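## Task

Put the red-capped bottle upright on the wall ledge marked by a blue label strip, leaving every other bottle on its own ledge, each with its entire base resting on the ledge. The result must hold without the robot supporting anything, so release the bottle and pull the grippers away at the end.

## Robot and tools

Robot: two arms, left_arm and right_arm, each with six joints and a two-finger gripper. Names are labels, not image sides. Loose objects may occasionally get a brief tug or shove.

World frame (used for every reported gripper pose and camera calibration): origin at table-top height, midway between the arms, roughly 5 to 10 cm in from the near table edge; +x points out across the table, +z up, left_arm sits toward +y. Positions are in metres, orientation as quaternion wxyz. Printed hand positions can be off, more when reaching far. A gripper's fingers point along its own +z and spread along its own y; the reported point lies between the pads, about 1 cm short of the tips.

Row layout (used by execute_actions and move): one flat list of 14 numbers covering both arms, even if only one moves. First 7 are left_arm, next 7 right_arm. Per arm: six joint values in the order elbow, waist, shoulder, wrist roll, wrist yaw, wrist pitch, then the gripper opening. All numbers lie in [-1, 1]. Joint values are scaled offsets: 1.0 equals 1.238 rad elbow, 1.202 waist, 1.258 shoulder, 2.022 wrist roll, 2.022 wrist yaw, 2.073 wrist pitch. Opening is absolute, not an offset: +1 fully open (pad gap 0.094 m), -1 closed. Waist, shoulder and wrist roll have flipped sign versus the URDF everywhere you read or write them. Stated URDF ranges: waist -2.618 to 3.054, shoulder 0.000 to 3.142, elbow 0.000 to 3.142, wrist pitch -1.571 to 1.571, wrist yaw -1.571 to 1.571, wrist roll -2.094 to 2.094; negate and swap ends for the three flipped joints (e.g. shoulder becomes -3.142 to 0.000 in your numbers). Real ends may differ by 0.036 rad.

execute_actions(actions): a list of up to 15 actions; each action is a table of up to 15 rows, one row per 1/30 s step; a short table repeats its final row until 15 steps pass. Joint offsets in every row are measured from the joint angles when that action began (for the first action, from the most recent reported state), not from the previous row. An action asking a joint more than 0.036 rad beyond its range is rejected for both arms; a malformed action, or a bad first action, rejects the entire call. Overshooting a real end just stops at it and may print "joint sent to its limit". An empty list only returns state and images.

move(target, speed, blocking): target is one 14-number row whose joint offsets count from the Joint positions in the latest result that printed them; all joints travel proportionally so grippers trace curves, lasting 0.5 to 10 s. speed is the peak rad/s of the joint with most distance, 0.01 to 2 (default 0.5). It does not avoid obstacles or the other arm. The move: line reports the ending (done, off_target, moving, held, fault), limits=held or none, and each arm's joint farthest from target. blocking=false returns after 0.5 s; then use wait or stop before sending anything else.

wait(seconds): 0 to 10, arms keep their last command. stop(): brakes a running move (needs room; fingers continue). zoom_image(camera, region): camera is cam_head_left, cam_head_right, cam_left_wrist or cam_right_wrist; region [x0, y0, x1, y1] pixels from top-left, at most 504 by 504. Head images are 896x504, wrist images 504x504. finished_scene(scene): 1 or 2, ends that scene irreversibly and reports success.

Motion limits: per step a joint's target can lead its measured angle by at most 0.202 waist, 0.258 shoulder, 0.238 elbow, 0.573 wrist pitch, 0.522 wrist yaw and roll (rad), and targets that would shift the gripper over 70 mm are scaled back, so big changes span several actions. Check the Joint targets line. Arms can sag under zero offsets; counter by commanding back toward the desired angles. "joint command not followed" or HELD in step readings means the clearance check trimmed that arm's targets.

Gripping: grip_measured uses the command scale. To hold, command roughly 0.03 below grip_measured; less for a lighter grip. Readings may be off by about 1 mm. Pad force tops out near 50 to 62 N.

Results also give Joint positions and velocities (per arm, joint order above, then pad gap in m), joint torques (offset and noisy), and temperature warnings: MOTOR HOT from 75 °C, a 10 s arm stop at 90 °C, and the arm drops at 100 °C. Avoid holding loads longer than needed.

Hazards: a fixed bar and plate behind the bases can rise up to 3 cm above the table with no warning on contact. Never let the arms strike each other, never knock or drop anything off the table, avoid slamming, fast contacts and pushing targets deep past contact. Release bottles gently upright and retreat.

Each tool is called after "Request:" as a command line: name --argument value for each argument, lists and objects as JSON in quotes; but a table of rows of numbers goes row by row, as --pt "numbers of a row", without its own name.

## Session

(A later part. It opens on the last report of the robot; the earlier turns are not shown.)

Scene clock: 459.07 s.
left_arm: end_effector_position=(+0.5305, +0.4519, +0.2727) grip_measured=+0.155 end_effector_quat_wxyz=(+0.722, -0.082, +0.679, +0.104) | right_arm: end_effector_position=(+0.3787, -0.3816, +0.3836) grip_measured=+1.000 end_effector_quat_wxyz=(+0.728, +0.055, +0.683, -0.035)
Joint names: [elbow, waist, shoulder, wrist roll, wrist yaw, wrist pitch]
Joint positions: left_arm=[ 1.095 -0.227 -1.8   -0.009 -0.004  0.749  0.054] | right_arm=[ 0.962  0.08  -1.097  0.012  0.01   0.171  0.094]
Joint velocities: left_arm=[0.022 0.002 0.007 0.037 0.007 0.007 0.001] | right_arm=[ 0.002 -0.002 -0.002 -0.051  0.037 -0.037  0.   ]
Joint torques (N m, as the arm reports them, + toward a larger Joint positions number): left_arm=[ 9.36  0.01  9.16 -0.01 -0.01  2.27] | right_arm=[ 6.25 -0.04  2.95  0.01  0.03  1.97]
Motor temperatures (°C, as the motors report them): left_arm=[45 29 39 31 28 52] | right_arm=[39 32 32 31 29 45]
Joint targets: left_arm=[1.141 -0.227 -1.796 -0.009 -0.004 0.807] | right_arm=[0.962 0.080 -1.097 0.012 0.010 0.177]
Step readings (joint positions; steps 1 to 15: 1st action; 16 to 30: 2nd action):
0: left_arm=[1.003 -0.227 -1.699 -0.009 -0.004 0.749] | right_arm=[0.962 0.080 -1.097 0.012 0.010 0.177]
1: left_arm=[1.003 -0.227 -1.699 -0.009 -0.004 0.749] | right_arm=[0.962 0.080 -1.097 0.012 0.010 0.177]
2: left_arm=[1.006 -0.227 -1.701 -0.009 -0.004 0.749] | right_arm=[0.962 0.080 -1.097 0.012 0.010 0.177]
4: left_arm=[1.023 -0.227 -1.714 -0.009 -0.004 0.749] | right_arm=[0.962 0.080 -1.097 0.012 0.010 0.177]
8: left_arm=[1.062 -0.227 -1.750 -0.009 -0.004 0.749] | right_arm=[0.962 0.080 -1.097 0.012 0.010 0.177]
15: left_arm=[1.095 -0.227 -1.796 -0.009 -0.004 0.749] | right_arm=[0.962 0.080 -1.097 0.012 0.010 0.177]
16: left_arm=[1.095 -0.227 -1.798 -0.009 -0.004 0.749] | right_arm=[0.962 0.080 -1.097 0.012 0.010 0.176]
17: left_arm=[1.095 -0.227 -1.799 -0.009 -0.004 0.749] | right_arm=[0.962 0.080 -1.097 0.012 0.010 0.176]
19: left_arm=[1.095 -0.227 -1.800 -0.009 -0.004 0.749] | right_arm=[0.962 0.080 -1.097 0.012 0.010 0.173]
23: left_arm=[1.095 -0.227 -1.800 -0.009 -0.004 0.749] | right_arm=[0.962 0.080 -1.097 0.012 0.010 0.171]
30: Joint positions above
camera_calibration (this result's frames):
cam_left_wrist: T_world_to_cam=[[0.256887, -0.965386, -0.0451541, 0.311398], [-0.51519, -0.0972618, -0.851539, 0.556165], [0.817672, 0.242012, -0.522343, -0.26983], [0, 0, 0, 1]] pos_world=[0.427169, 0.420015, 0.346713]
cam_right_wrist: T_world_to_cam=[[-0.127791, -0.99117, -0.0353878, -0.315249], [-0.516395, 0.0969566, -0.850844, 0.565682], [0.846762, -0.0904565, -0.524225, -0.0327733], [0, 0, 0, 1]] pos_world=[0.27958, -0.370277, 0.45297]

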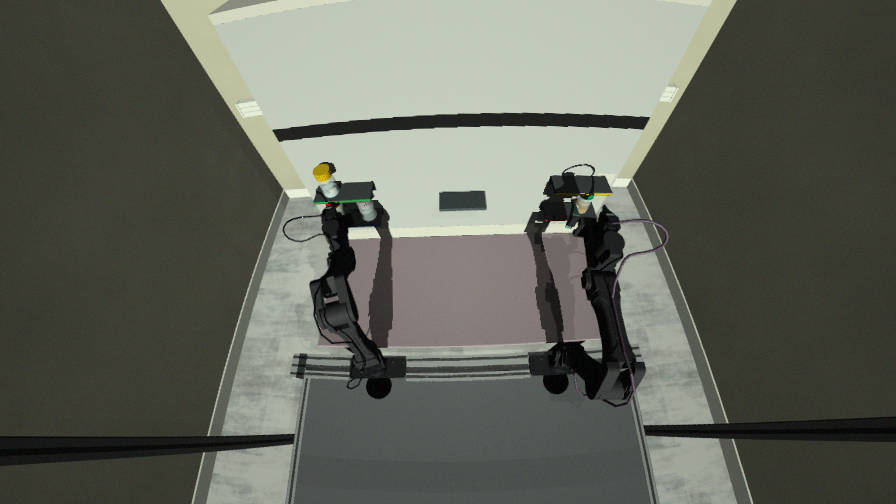

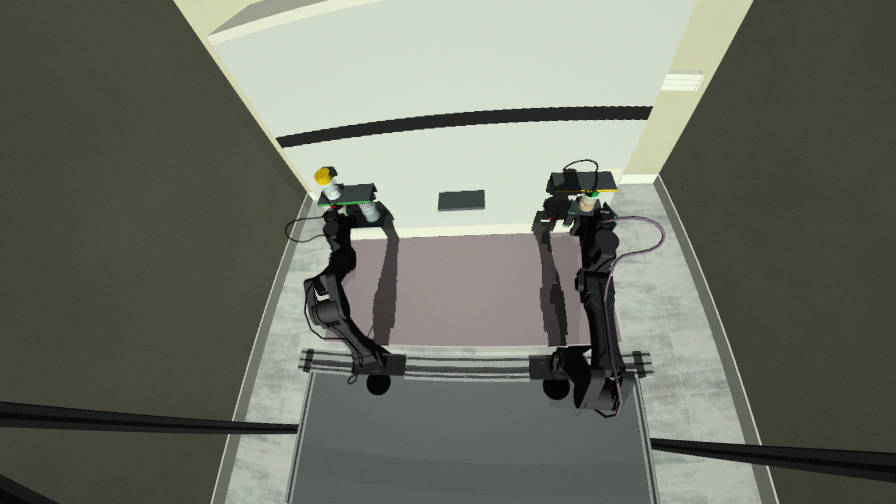

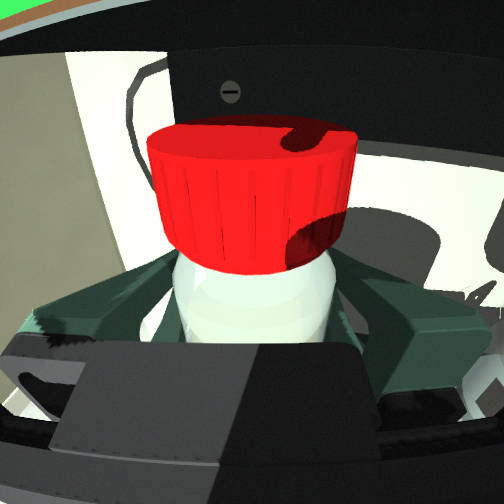

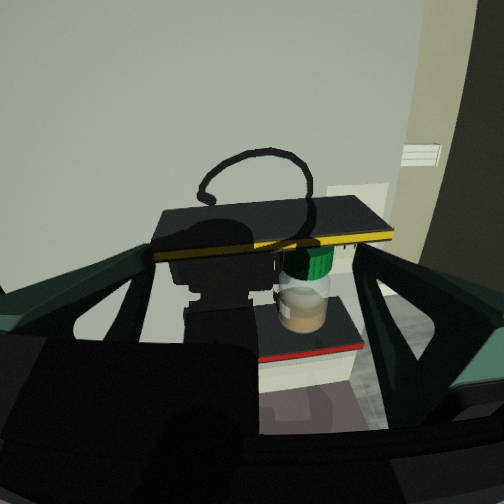

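Request:
execute_actions --actions '[[[-0.012,0,0,0,0,0.025,0.12,0,0,0,0,0,0.005,1]],[[0,0,0,0,0,0.015,0.12,0,0,0,0,0,0,1]]]'

Scene clock: 463.97 s.
left_arm: end_effector_position=(+0.5297, +0.4517, +0.2714) grip_measured=+0.155 end_effector_quat_wxyz=(+0.723, -0.082, +0.678, +0.104) | right_arm: end_effector_position=(+0.3788, -0.3815, +0.3819) grip_measured=+1.000 end_effector_quat_wxyz=(+0.725, +0.055, +0.685, -0.034)
Joint names: [elbow, waist, shoulder, wrist roll, wrist yaw, wrist pitch]
Joint positions: left_arm=[ 1.088 -0.227 -1.8   -0.009 -0.004  0.757  0.054] | right_arm=[ 0.962  0.08  -1.097  0.012  0.01   0.164  0.094]
Joint velocities: left_arm=[ 0.002  0.002  0.017 -0.007  0.007 -0.007 -0.001] | right_arm=[-0.002  0.007 -0.002 -0.007  0.037 -0.051  0.   ]
Joint torques (N m, as the arm reports them, + toward a larger Joint positions number): left_arm=[ 6.2   0.    8.8   0.   -0.01  2.01] | right_arm=[6.32 0.01 2.97 0.   0.02 1.99]
Motor temperatures (°C, as the motors report them): left_arm=[45 29 39 31 28 53] | right_arm=[39 32 32 31 29 45]
Joint targets: left_arm=[1.088 -0.227 -1.800 -0.009 -0.004 0.788] | right_arm=[0.962 0.080 -1.097 0.012 0.010 0.171]
Step readings (joint positions; steps 1 to 15: 1st action; 16 to 30: 2nd action):
0: left_arm=[1.095 -0.227 -1.800 -0.009 -0.004 0.749] | right_arm=[0.962 0.080 -1.097 0.012 0.010 0.170]
1: left_arm=[1.093 -0.227 -1.800 -0.009 -0.004 0.749] | right_arm=[0.962 0.080 -1.097 0.012 0.010 0.170]
2: left_arm=[1.091 -0.227 -1.800 -0.009 -0.004 0.751] | right_arm=[0.962 0.080 -1.097 0.012 0.010 0.170]
4: left_arm=[1.089 -0.227 -1.800 -0.009 -0.004 0.754] | right_arm=[0.962 0.080 -1.097 0.012 0.010 0.170]
8: left_arm=[1.089 -0.227 -1.800 -0.009 -0.004 0.756] | right_arm=[0.962 0.080 -1.097 0.012 0.010 0.170]
15: left_arm=[1.088 -0.227 -1.800 -0.009 -0.004 0.757] | right_arm=[0.962 0.080 -1.097 0.012 0.010 0.170]
16: left_arm=[1.088 -0.227 -1.800 -0.009 -0.004 0.757] | right_arm=[0.962 0.080 -1.097 0.012 0.010 0.169]
17: left_arm=[1.088 -0.227 -1.800 -0.009 -0.004 0.757] | right_arm=[0.962 0.080 -1.097 0.012 0.010 0.169]
19: left_arm=[1.088 -0.227 -1.800 -0.009 -0.004 0.757] | right_arm=[0.962 0.080 -1.097 0.012 0.010 0.166]
23: left_arm=[1.088 -0.227 -1.800 -0.009 -0.004 0.757] | right_arm=[0.962 0.080 -1.097 0.012 0.010 0.165]
30: Joint positions above
camera_calibration (this result's frames):
cam_left_wrist: T_world_to_cam=[[0.256921, -0.965377, -0.0451547, 0.311338], [-0.51425, -0.097002, -0.852137, 0.554222], [0.818253, 0.242152, -0.521367, -0.27048], [0, 0, 0, 1]] pos_world=[0.42634, 0.419816, 0.345312]
cam_right_wrist: T_world_to_cam=[[-0.127738, -0.99118, -0.0352967, -0.315294], [-0.52221, 0.0974701, -0.847228, 0.5653], [0.843196, -0.0897909, -0.530055, -0.0299195], [0, 0, 0, 1]] pos_world=[0.280158, -0.370299, 0.45195]

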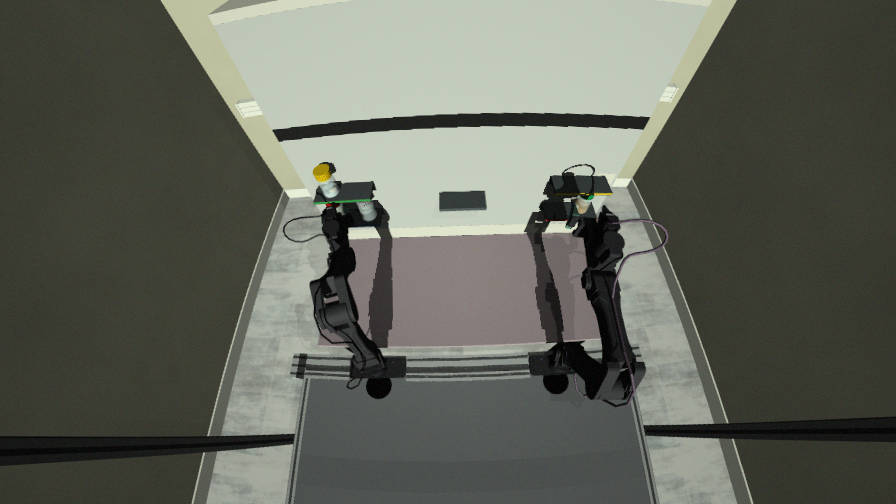

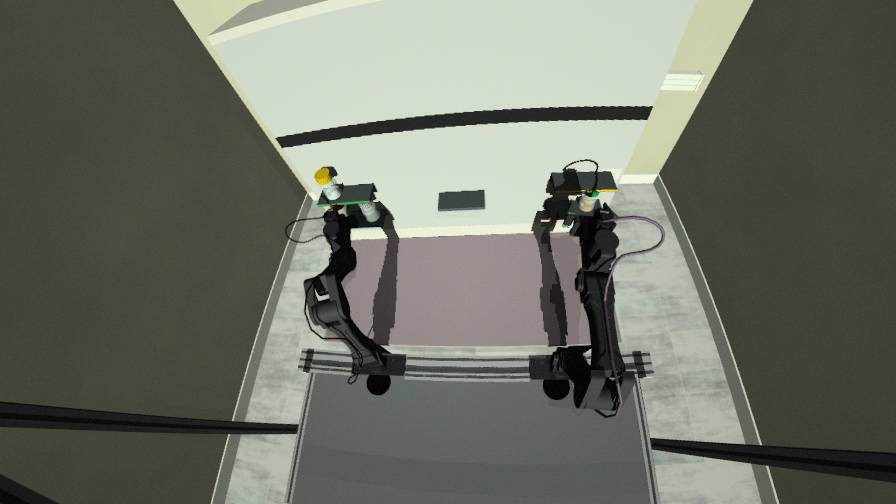

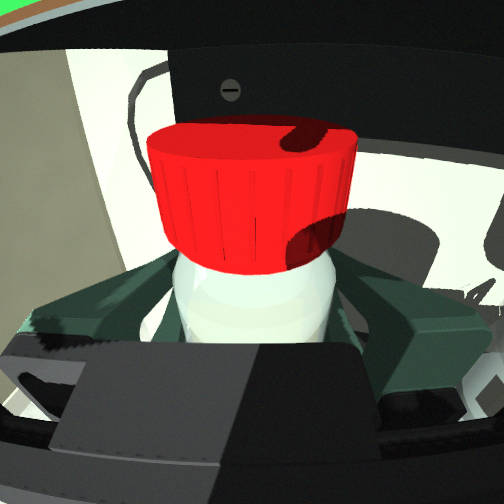

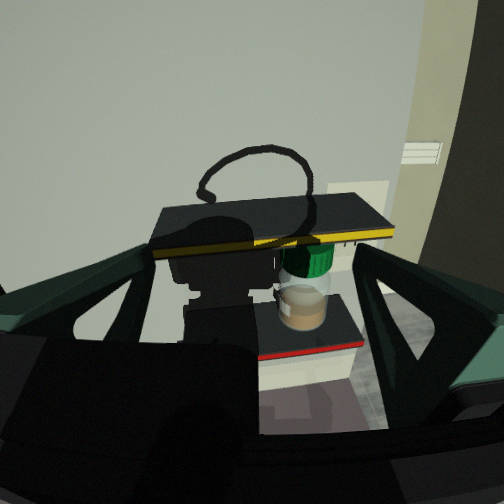

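Landed (elbow torque dropped). Release gradually.

Request:
execute_actions --actions '[[[0,0,0,0,0,0.012,0.16,0,0,0,0,0,0.008,1],[0,0,0,0,0,0.012,0.16,0,0,0,0,0,0.008,1],[0,0,0,0,0,0.012,0.2,0,0,0,0,0,0.008,1],[0,0,0,0,0,0.012,0.2,0,0,0,0,0,0.008,1],[0,0,0,0,0,0.012,0.25,0,0,0,0,0,0.008,1],[0,0,0,0,0,0.012,0.25,0,0,0,0,0,0.008,1],[0,0,0,0,0,0.012,0.35,0,0,0,0,0,0.008,1],[0,0,0,0,0,0.012,0.35,0,0,0,0,0,0.008,1],[0,0,0,0,0,0.012,0.5,0,0,0,0,0,0.008,1],[0,0,0,0,0,0.012,0.5,0,0,0,0,0,0.008,1],[0,0,0,0,0,0.012,0.65,0,0,0,0,0,0.008,1]]]'

Scene clock: 471.10 s.
left_arm: end_effector_position=(+0.5272, +0.4583, +0.2733) grip_measured=+0.647 end_effector_quat_wxyz=(+0.724, -0.090, +0.674, +0.113) | right_arm: end_effector_position=(+0.3788, -0.3815, +0.3818) grip_measured=+1.000 end_effector_quat_wxyz=(+0.725, +0.055, +0.686, -0.034)
Joint names: [elbow, waist, shoulder, wrist roll, wrist yaw, wrist pitch]
Joint positions: left_arm=[ 1.086 -0.235 -1.799 -0.009 -0.019  0.767  0.077] | right_arm=[ 0.962  0.08  -1.097  0.012  0.01   0.163  0.094]
Joint velocities: left_arm=[-0.007  0.012 -0.002  0.037 -0.037  0.022 -0.001] | right_arm=[-0.007  0.017  0.037  0.022 -0.066  0.007  0.   ]
Joint torques (N m, as the arm reports them, + toward a larger Joint positions number): left_arm=[6.39 0.72 8.72 0.   0.12 1.86] | right_arm=[ 6.28 -0.02  2.95 -0.01  0.02  2.06]
Motor temperatures (°C, as the motors report them): left_arm=[43 29 39 31 28 52] | right_arm=[39 32 32 31 29 45]
Joint targets: left_arm=[1.089 -0.227 -1.800 -0.009 -0.004 0.781] | right_arm=[0.962 0.080 -1.097 0.012 0.010 0.180]
Step readings (joint positions):
0: left_arm=[1.088 -0.227 -1.800 -0.009 -0.004 0.757] | right_arm=[0.962 0.080 -1.097 0.012 0.010 0.163]
1: left_arm=[1.088 -0.227 -1.800 -0.009 -0.004 0.757] | right_arm=[0.962 0.080 -1.097 0.012 0.010 0.163]
2: left_arm=[1.088 -0.227 -1.800 -0.009 -0.004 0.757] | right_arm=[0.962 0.080 -1.097 0.012 0.010 0.163]
4: left_arm=[1.088 -0.227 -1.800 -0.009 -0.004 0.757] | right_arm=[0.962 0.080 -1.097 0.012 0.010 0.163]
8: left_arm=[1.088 -0.227 -1.800 -0.009 -0.006 0.764] | right_arm=[0.962 0.080 -1.097 0.012 0.010 0.163]
15: Joint positions above
camera_calibration (this result's frames):
cam_left_wrist: T_world_to_cam=[[0.279178, -0.959236, -0.0438781, 0.303568], [-0.504454, -0.107629, -0.856704, 0.55616], [0.817059, 0.261307, -0.513938, -0.279243], [0, 0, 0, 1]] pos_world=[0.423965, 0.424021, 0.346271]
cam_right_wrist: T_world_to_cam=[[-0.127735, -0.99118, -0.0352916, -0.315296], [-0.522533, 0.0974985, -0.847026, 0.565278], [0.842997, -0.0897538, -0.530378, -0.029761], [0, 0, 0, 1]] pos_world=[0.28019, -0.3703, 0.451894]

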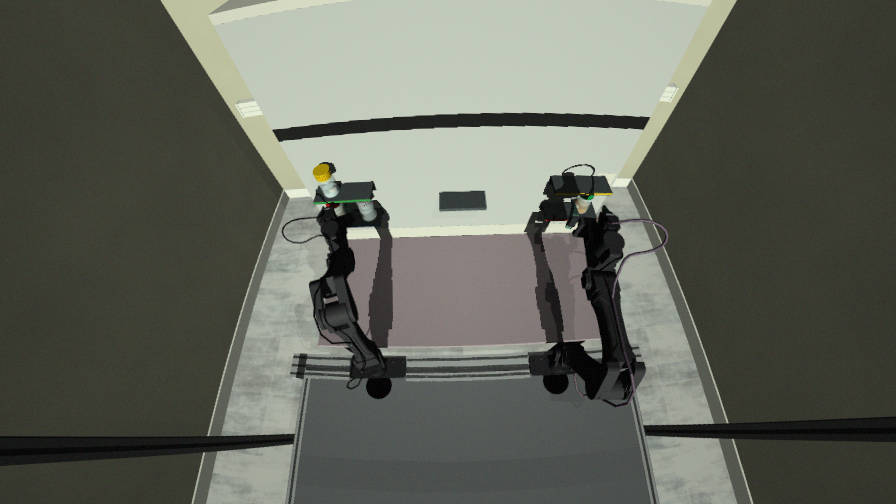

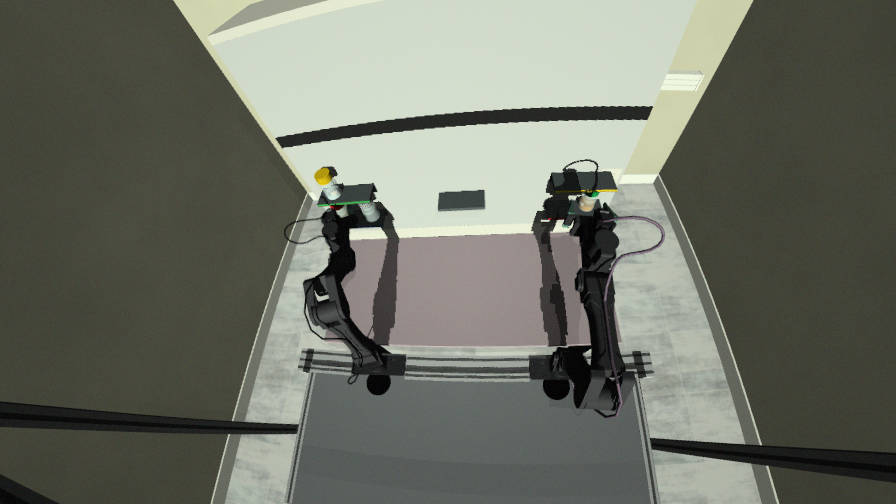

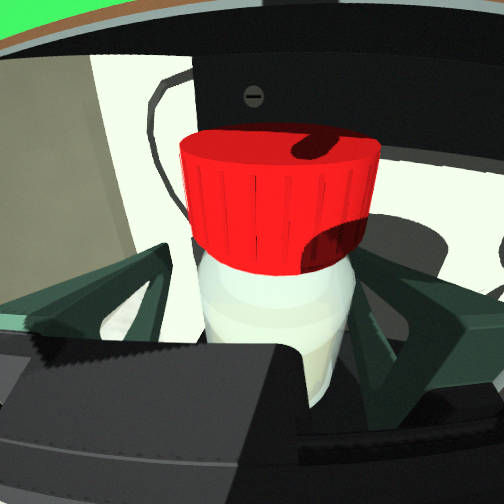

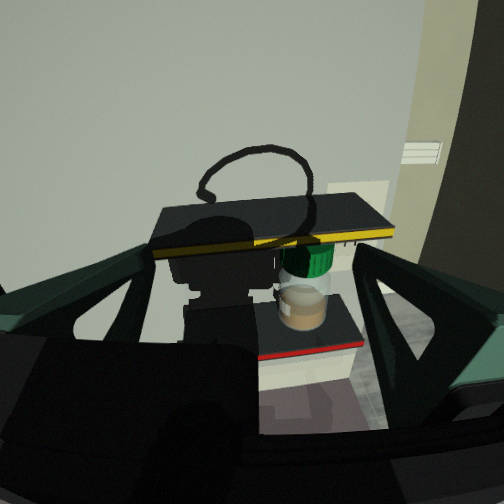

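Request:
move --target '[-0.285,0.007,0.415,0,0.007,-0.085,0.45,0,0,0,0,0,0.008,1]' --speed 0.25

Request:
zoom_image --camera "cam_left_wrist" --region '[130,120,400,380]'

Request:
zoom_image --camera "cam_head_left" --region '[300,150,410,250]'

Scene clock: 481.37 s.
left_arm: end_effector_position=(+0.4160, +0.4259, +0.3071) grip_measured=+0.452 end_effector_quat_wxyz=(+0.726, -0.087, +0.673, +0.111) | right_arm: end_effector_position=(+0.3789, -0.3814, +0.3805) grip_measured=+1.000 end_effector_quat_wxyz=(+0.723, +0.055, +0.687, -0.034)
Joint names: [elbow, waist, shoulder, wrist roll, wrist yaw, wrist pitch]
Joint positions: left_arm=[ 0.748 -0.235 -1.299 -0.009 -0.012  0.609  0.068] | right_arm=[ 0.962  0.08  -1.097  0.012  0.01   0.158  0.094]
Joint velocities: left_arm=[-0.002 -0.017 -0.007  0.081  0.022 -0.022 -0.   ] | right_arm=[-0.012  0.007  0.002 -0.007 -0.007 -0.007  0.   ]
Joint torques (N m, as the arm reports them, + toward a larger Joint positions number): left_arm=[5.41 0.75 6.34 0.   0.05 1.54] | right_arm=[ 6.32 -0.03  2.93  0.02  0.04  2.13]
Motor temperatures (°C, as the motors report them): left_arm=[43 29 39 31 28 51] | right_arm=[39 32 32 31 29 45]
Joint targets: left_arm=[0.733 -0.227 -1.277 -0.009 -0.005 0.591] | right_arm=[0.962 0.080 -1.097 0.012 0.010 0.180]
move: off_target (left_arm, right_arm); limits=none; left_arm: farthest joint: the shoulder, 0.022 radians from its target (0.522 radians at the start); right_arm: farthest joint: the wrist pitch, 0.021 radians from its target (0.016 radians at the start)
camera_calibration (this result's frames):
cam_left_wrist: T_world_to_cam=[[0.272735, -0.961066, -0.0443511, 0.308632], [-0.501283, -0.102607, -0.859178, 0.522823], [0.821176, 0.256561, -0.509751, -0.163489], [0, 0, 0, 1]] pos_world=[0.31216, 0.392206, 0.379548]
cam_right_wrist: T_world_to_cam=[[-0.127696, -0.991188, -0.0352261, -0.315328], [-0.526716, 0.0978664, -0.844389, 0.564989], [0.840395, -0.0892708, -0.534572, -0.0277017], [0, 0, 0, 1]] pos_world=[0.280603, -0.370316, 0.451154]

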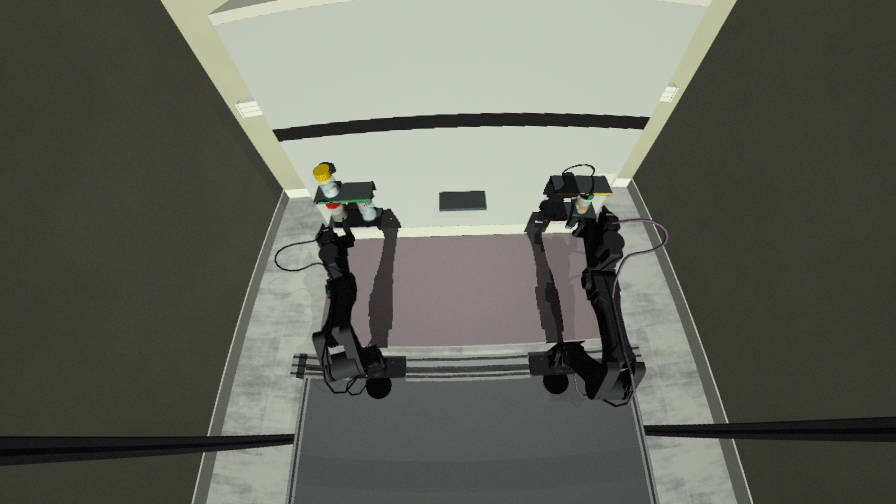

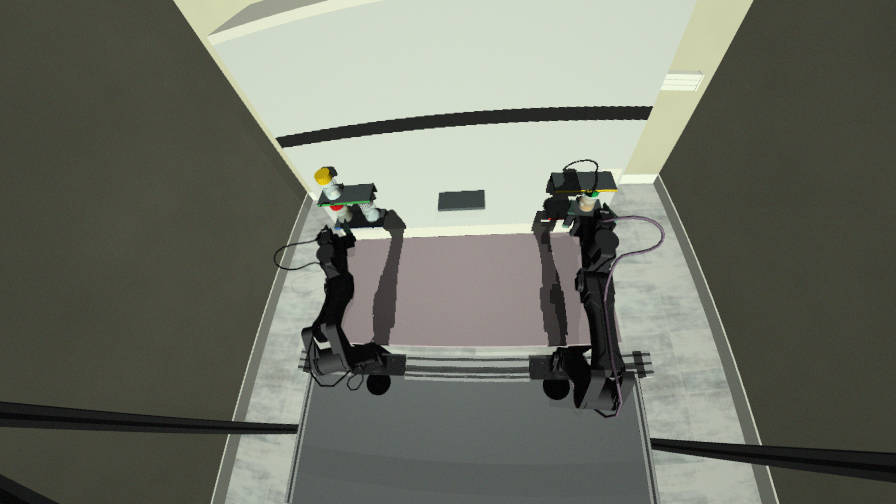

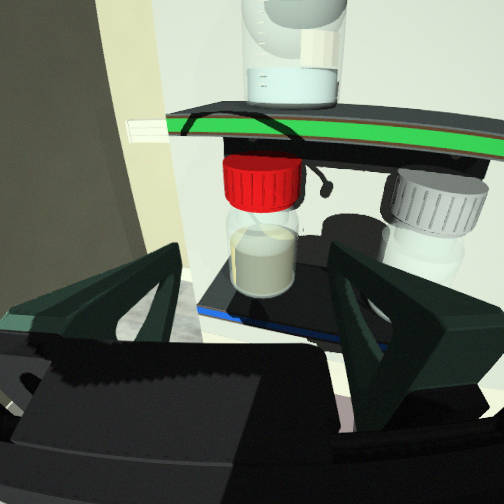

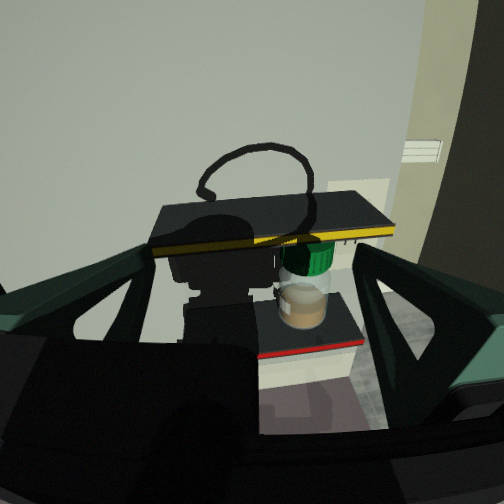

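Region (130, 120, 400, 380) of cam_left_wrist's 504x504 image, scaled by 1.867, with more detail than that image has; it fills the top 485 rows of this view, and the rest is white.

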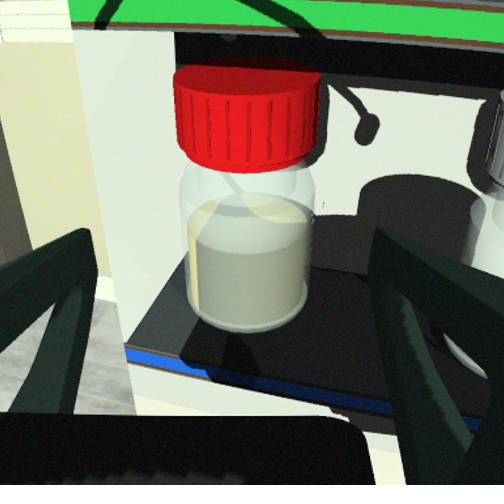

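Region (300, 150, 410, 250) of cam_head_left's 896x504 image, scaled by 4.582, with more detail than that image has; it fills the top 458 rows of this view, and the rest is white.

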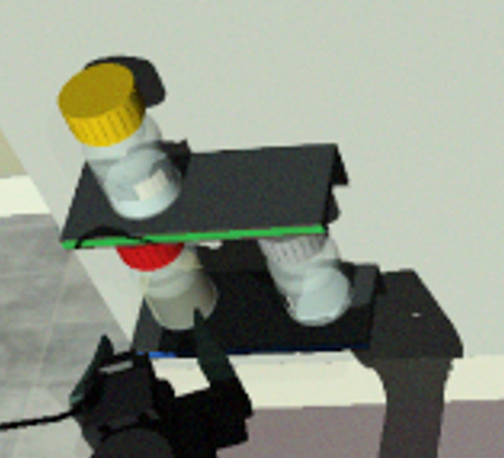

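Request:
move --target '[-0.1,0.03,0.2,0,0,-0.03,0.6,0,0,0,0,0,0.008,1]' --speed 0.5

Request:
zoom_image --camera "cam_left_wrist" --region '[130,100,500,400]'

Scene clock: 487.33 s.
left_arm: end_effector_position=(+0.3688, +0.4026, +0.3340) grip_measured=+0.598 end_effector_quat_wxyz=(+0.755, -0.075, +0.643, +0.105) | right_arm: end_effector_position=(+0.3789, -0.3814, +0.3797) grip_measured=+1.000 end_effector_quat_wxyz=(+0.722, +0.055, +0.689, -0.034)
Joint names: [elbow, waist, shoulder, wrist roll, wrist yaw, wrist pitch]
Joint positions: left_arm=[ 0.642 -0.21  -1.066 -0.009 -0.012  0.565  0.075] | right_arm=[ 0.962  0.08  -1.097  0.012  0.01   0.155  0.094]
Joint velocities: left_arm=[ 0.012 -0.007 -0.002  0.007 -0.051 -0.007  0.001] | right_arm=[-0.002  0.007  0.002  0.11   0.007 -0.022  0.   ]
Joint torques (N m, as the arm reports them, + toward a larger Joint positions number): left_arm=[ 5.42  1.    4.28  0.   -0.02  1.51] | right_arm=[ 6.26 -0.05  2.93  0.    0.01  2.09]
Motor temperatures (°C, as the motors report them): left_arm=[42 29 39 31 28 51] | right_arm=[39 32 32 31 29 45]
Joint targets: left_arm=[0.625 -0.199 -1.047 -0.009 -0.012 0.546] | right_arm=[0.962 0.080 -1.097 0.012 0.010 0.175]
move: done; limits=none; left_arm: farthest joint: the shoulder, 0.018 radians from its target (0.251 radians at the start); right_arm: farthest joint: the wrist pitch, 0.020 radians from its target (0.016 radians at the start)
camera_calibration (this result's frames):
cam_left_wrist: T_world_to_cam=[[0.251166, -0.966938, -0.0441229, 0.310511], [-0.433579, -0.0716346, -0.898264, 0.495529], [0.865405, 0.244744, -0.437236, -0.140826], [0, 0, 0, 1]] pos_world=[0.258732, 0.370209, 0.397243]
cam_right_wrist: T_world_to_cam=[[-0.127669, -0.991193, -0.0351808, -0.31535], [-0.529605, 0.0981196, -0.842551, 0.564783], [0.838582, -0.0889354, -0.537467, -0.0262769], [0, 0, 0, 1]] pos_world=[0.280887, -0.370326, 0.450641]

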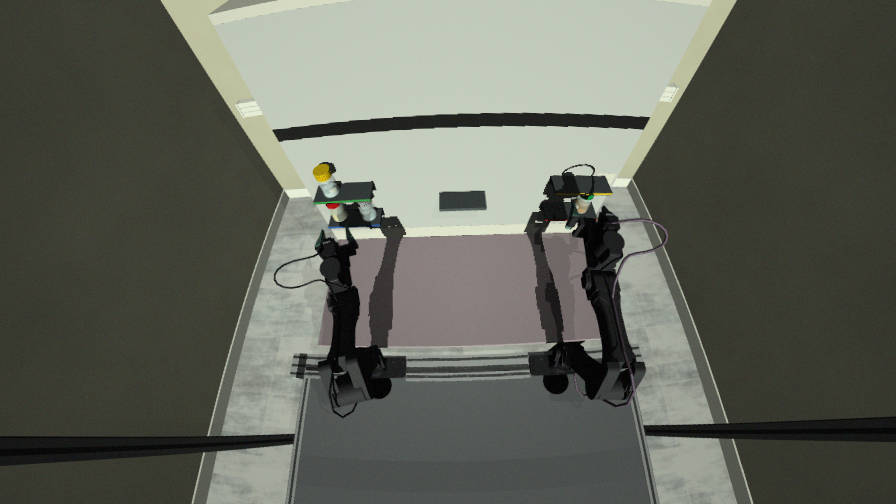

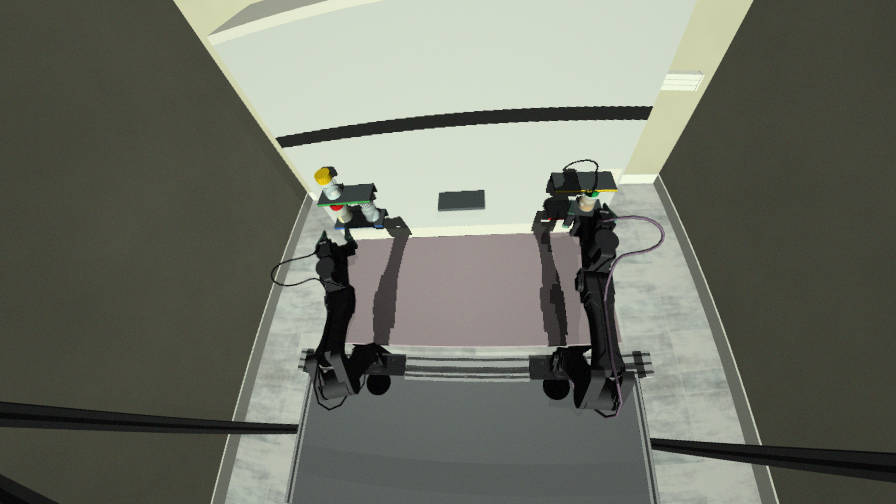

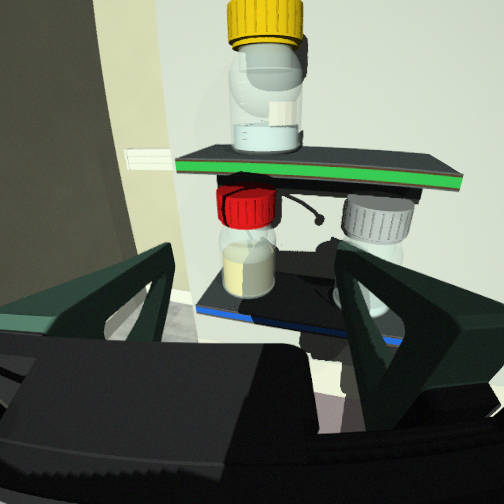

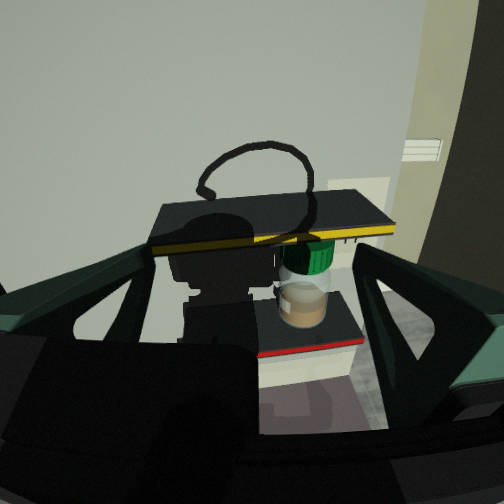

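Region (130, 100, 500, 400) of cam_left_wrist's 504x504 image, scaled by 1.362, with more detail than that image has; it fills the top 409 rows of this view, and the rest is white.

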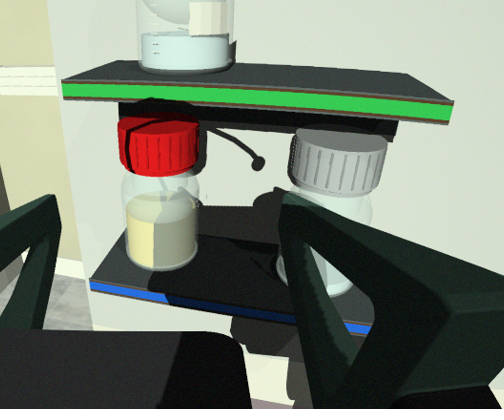

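Request:
finished_scene --scene 2

The scene is finished: the task was done.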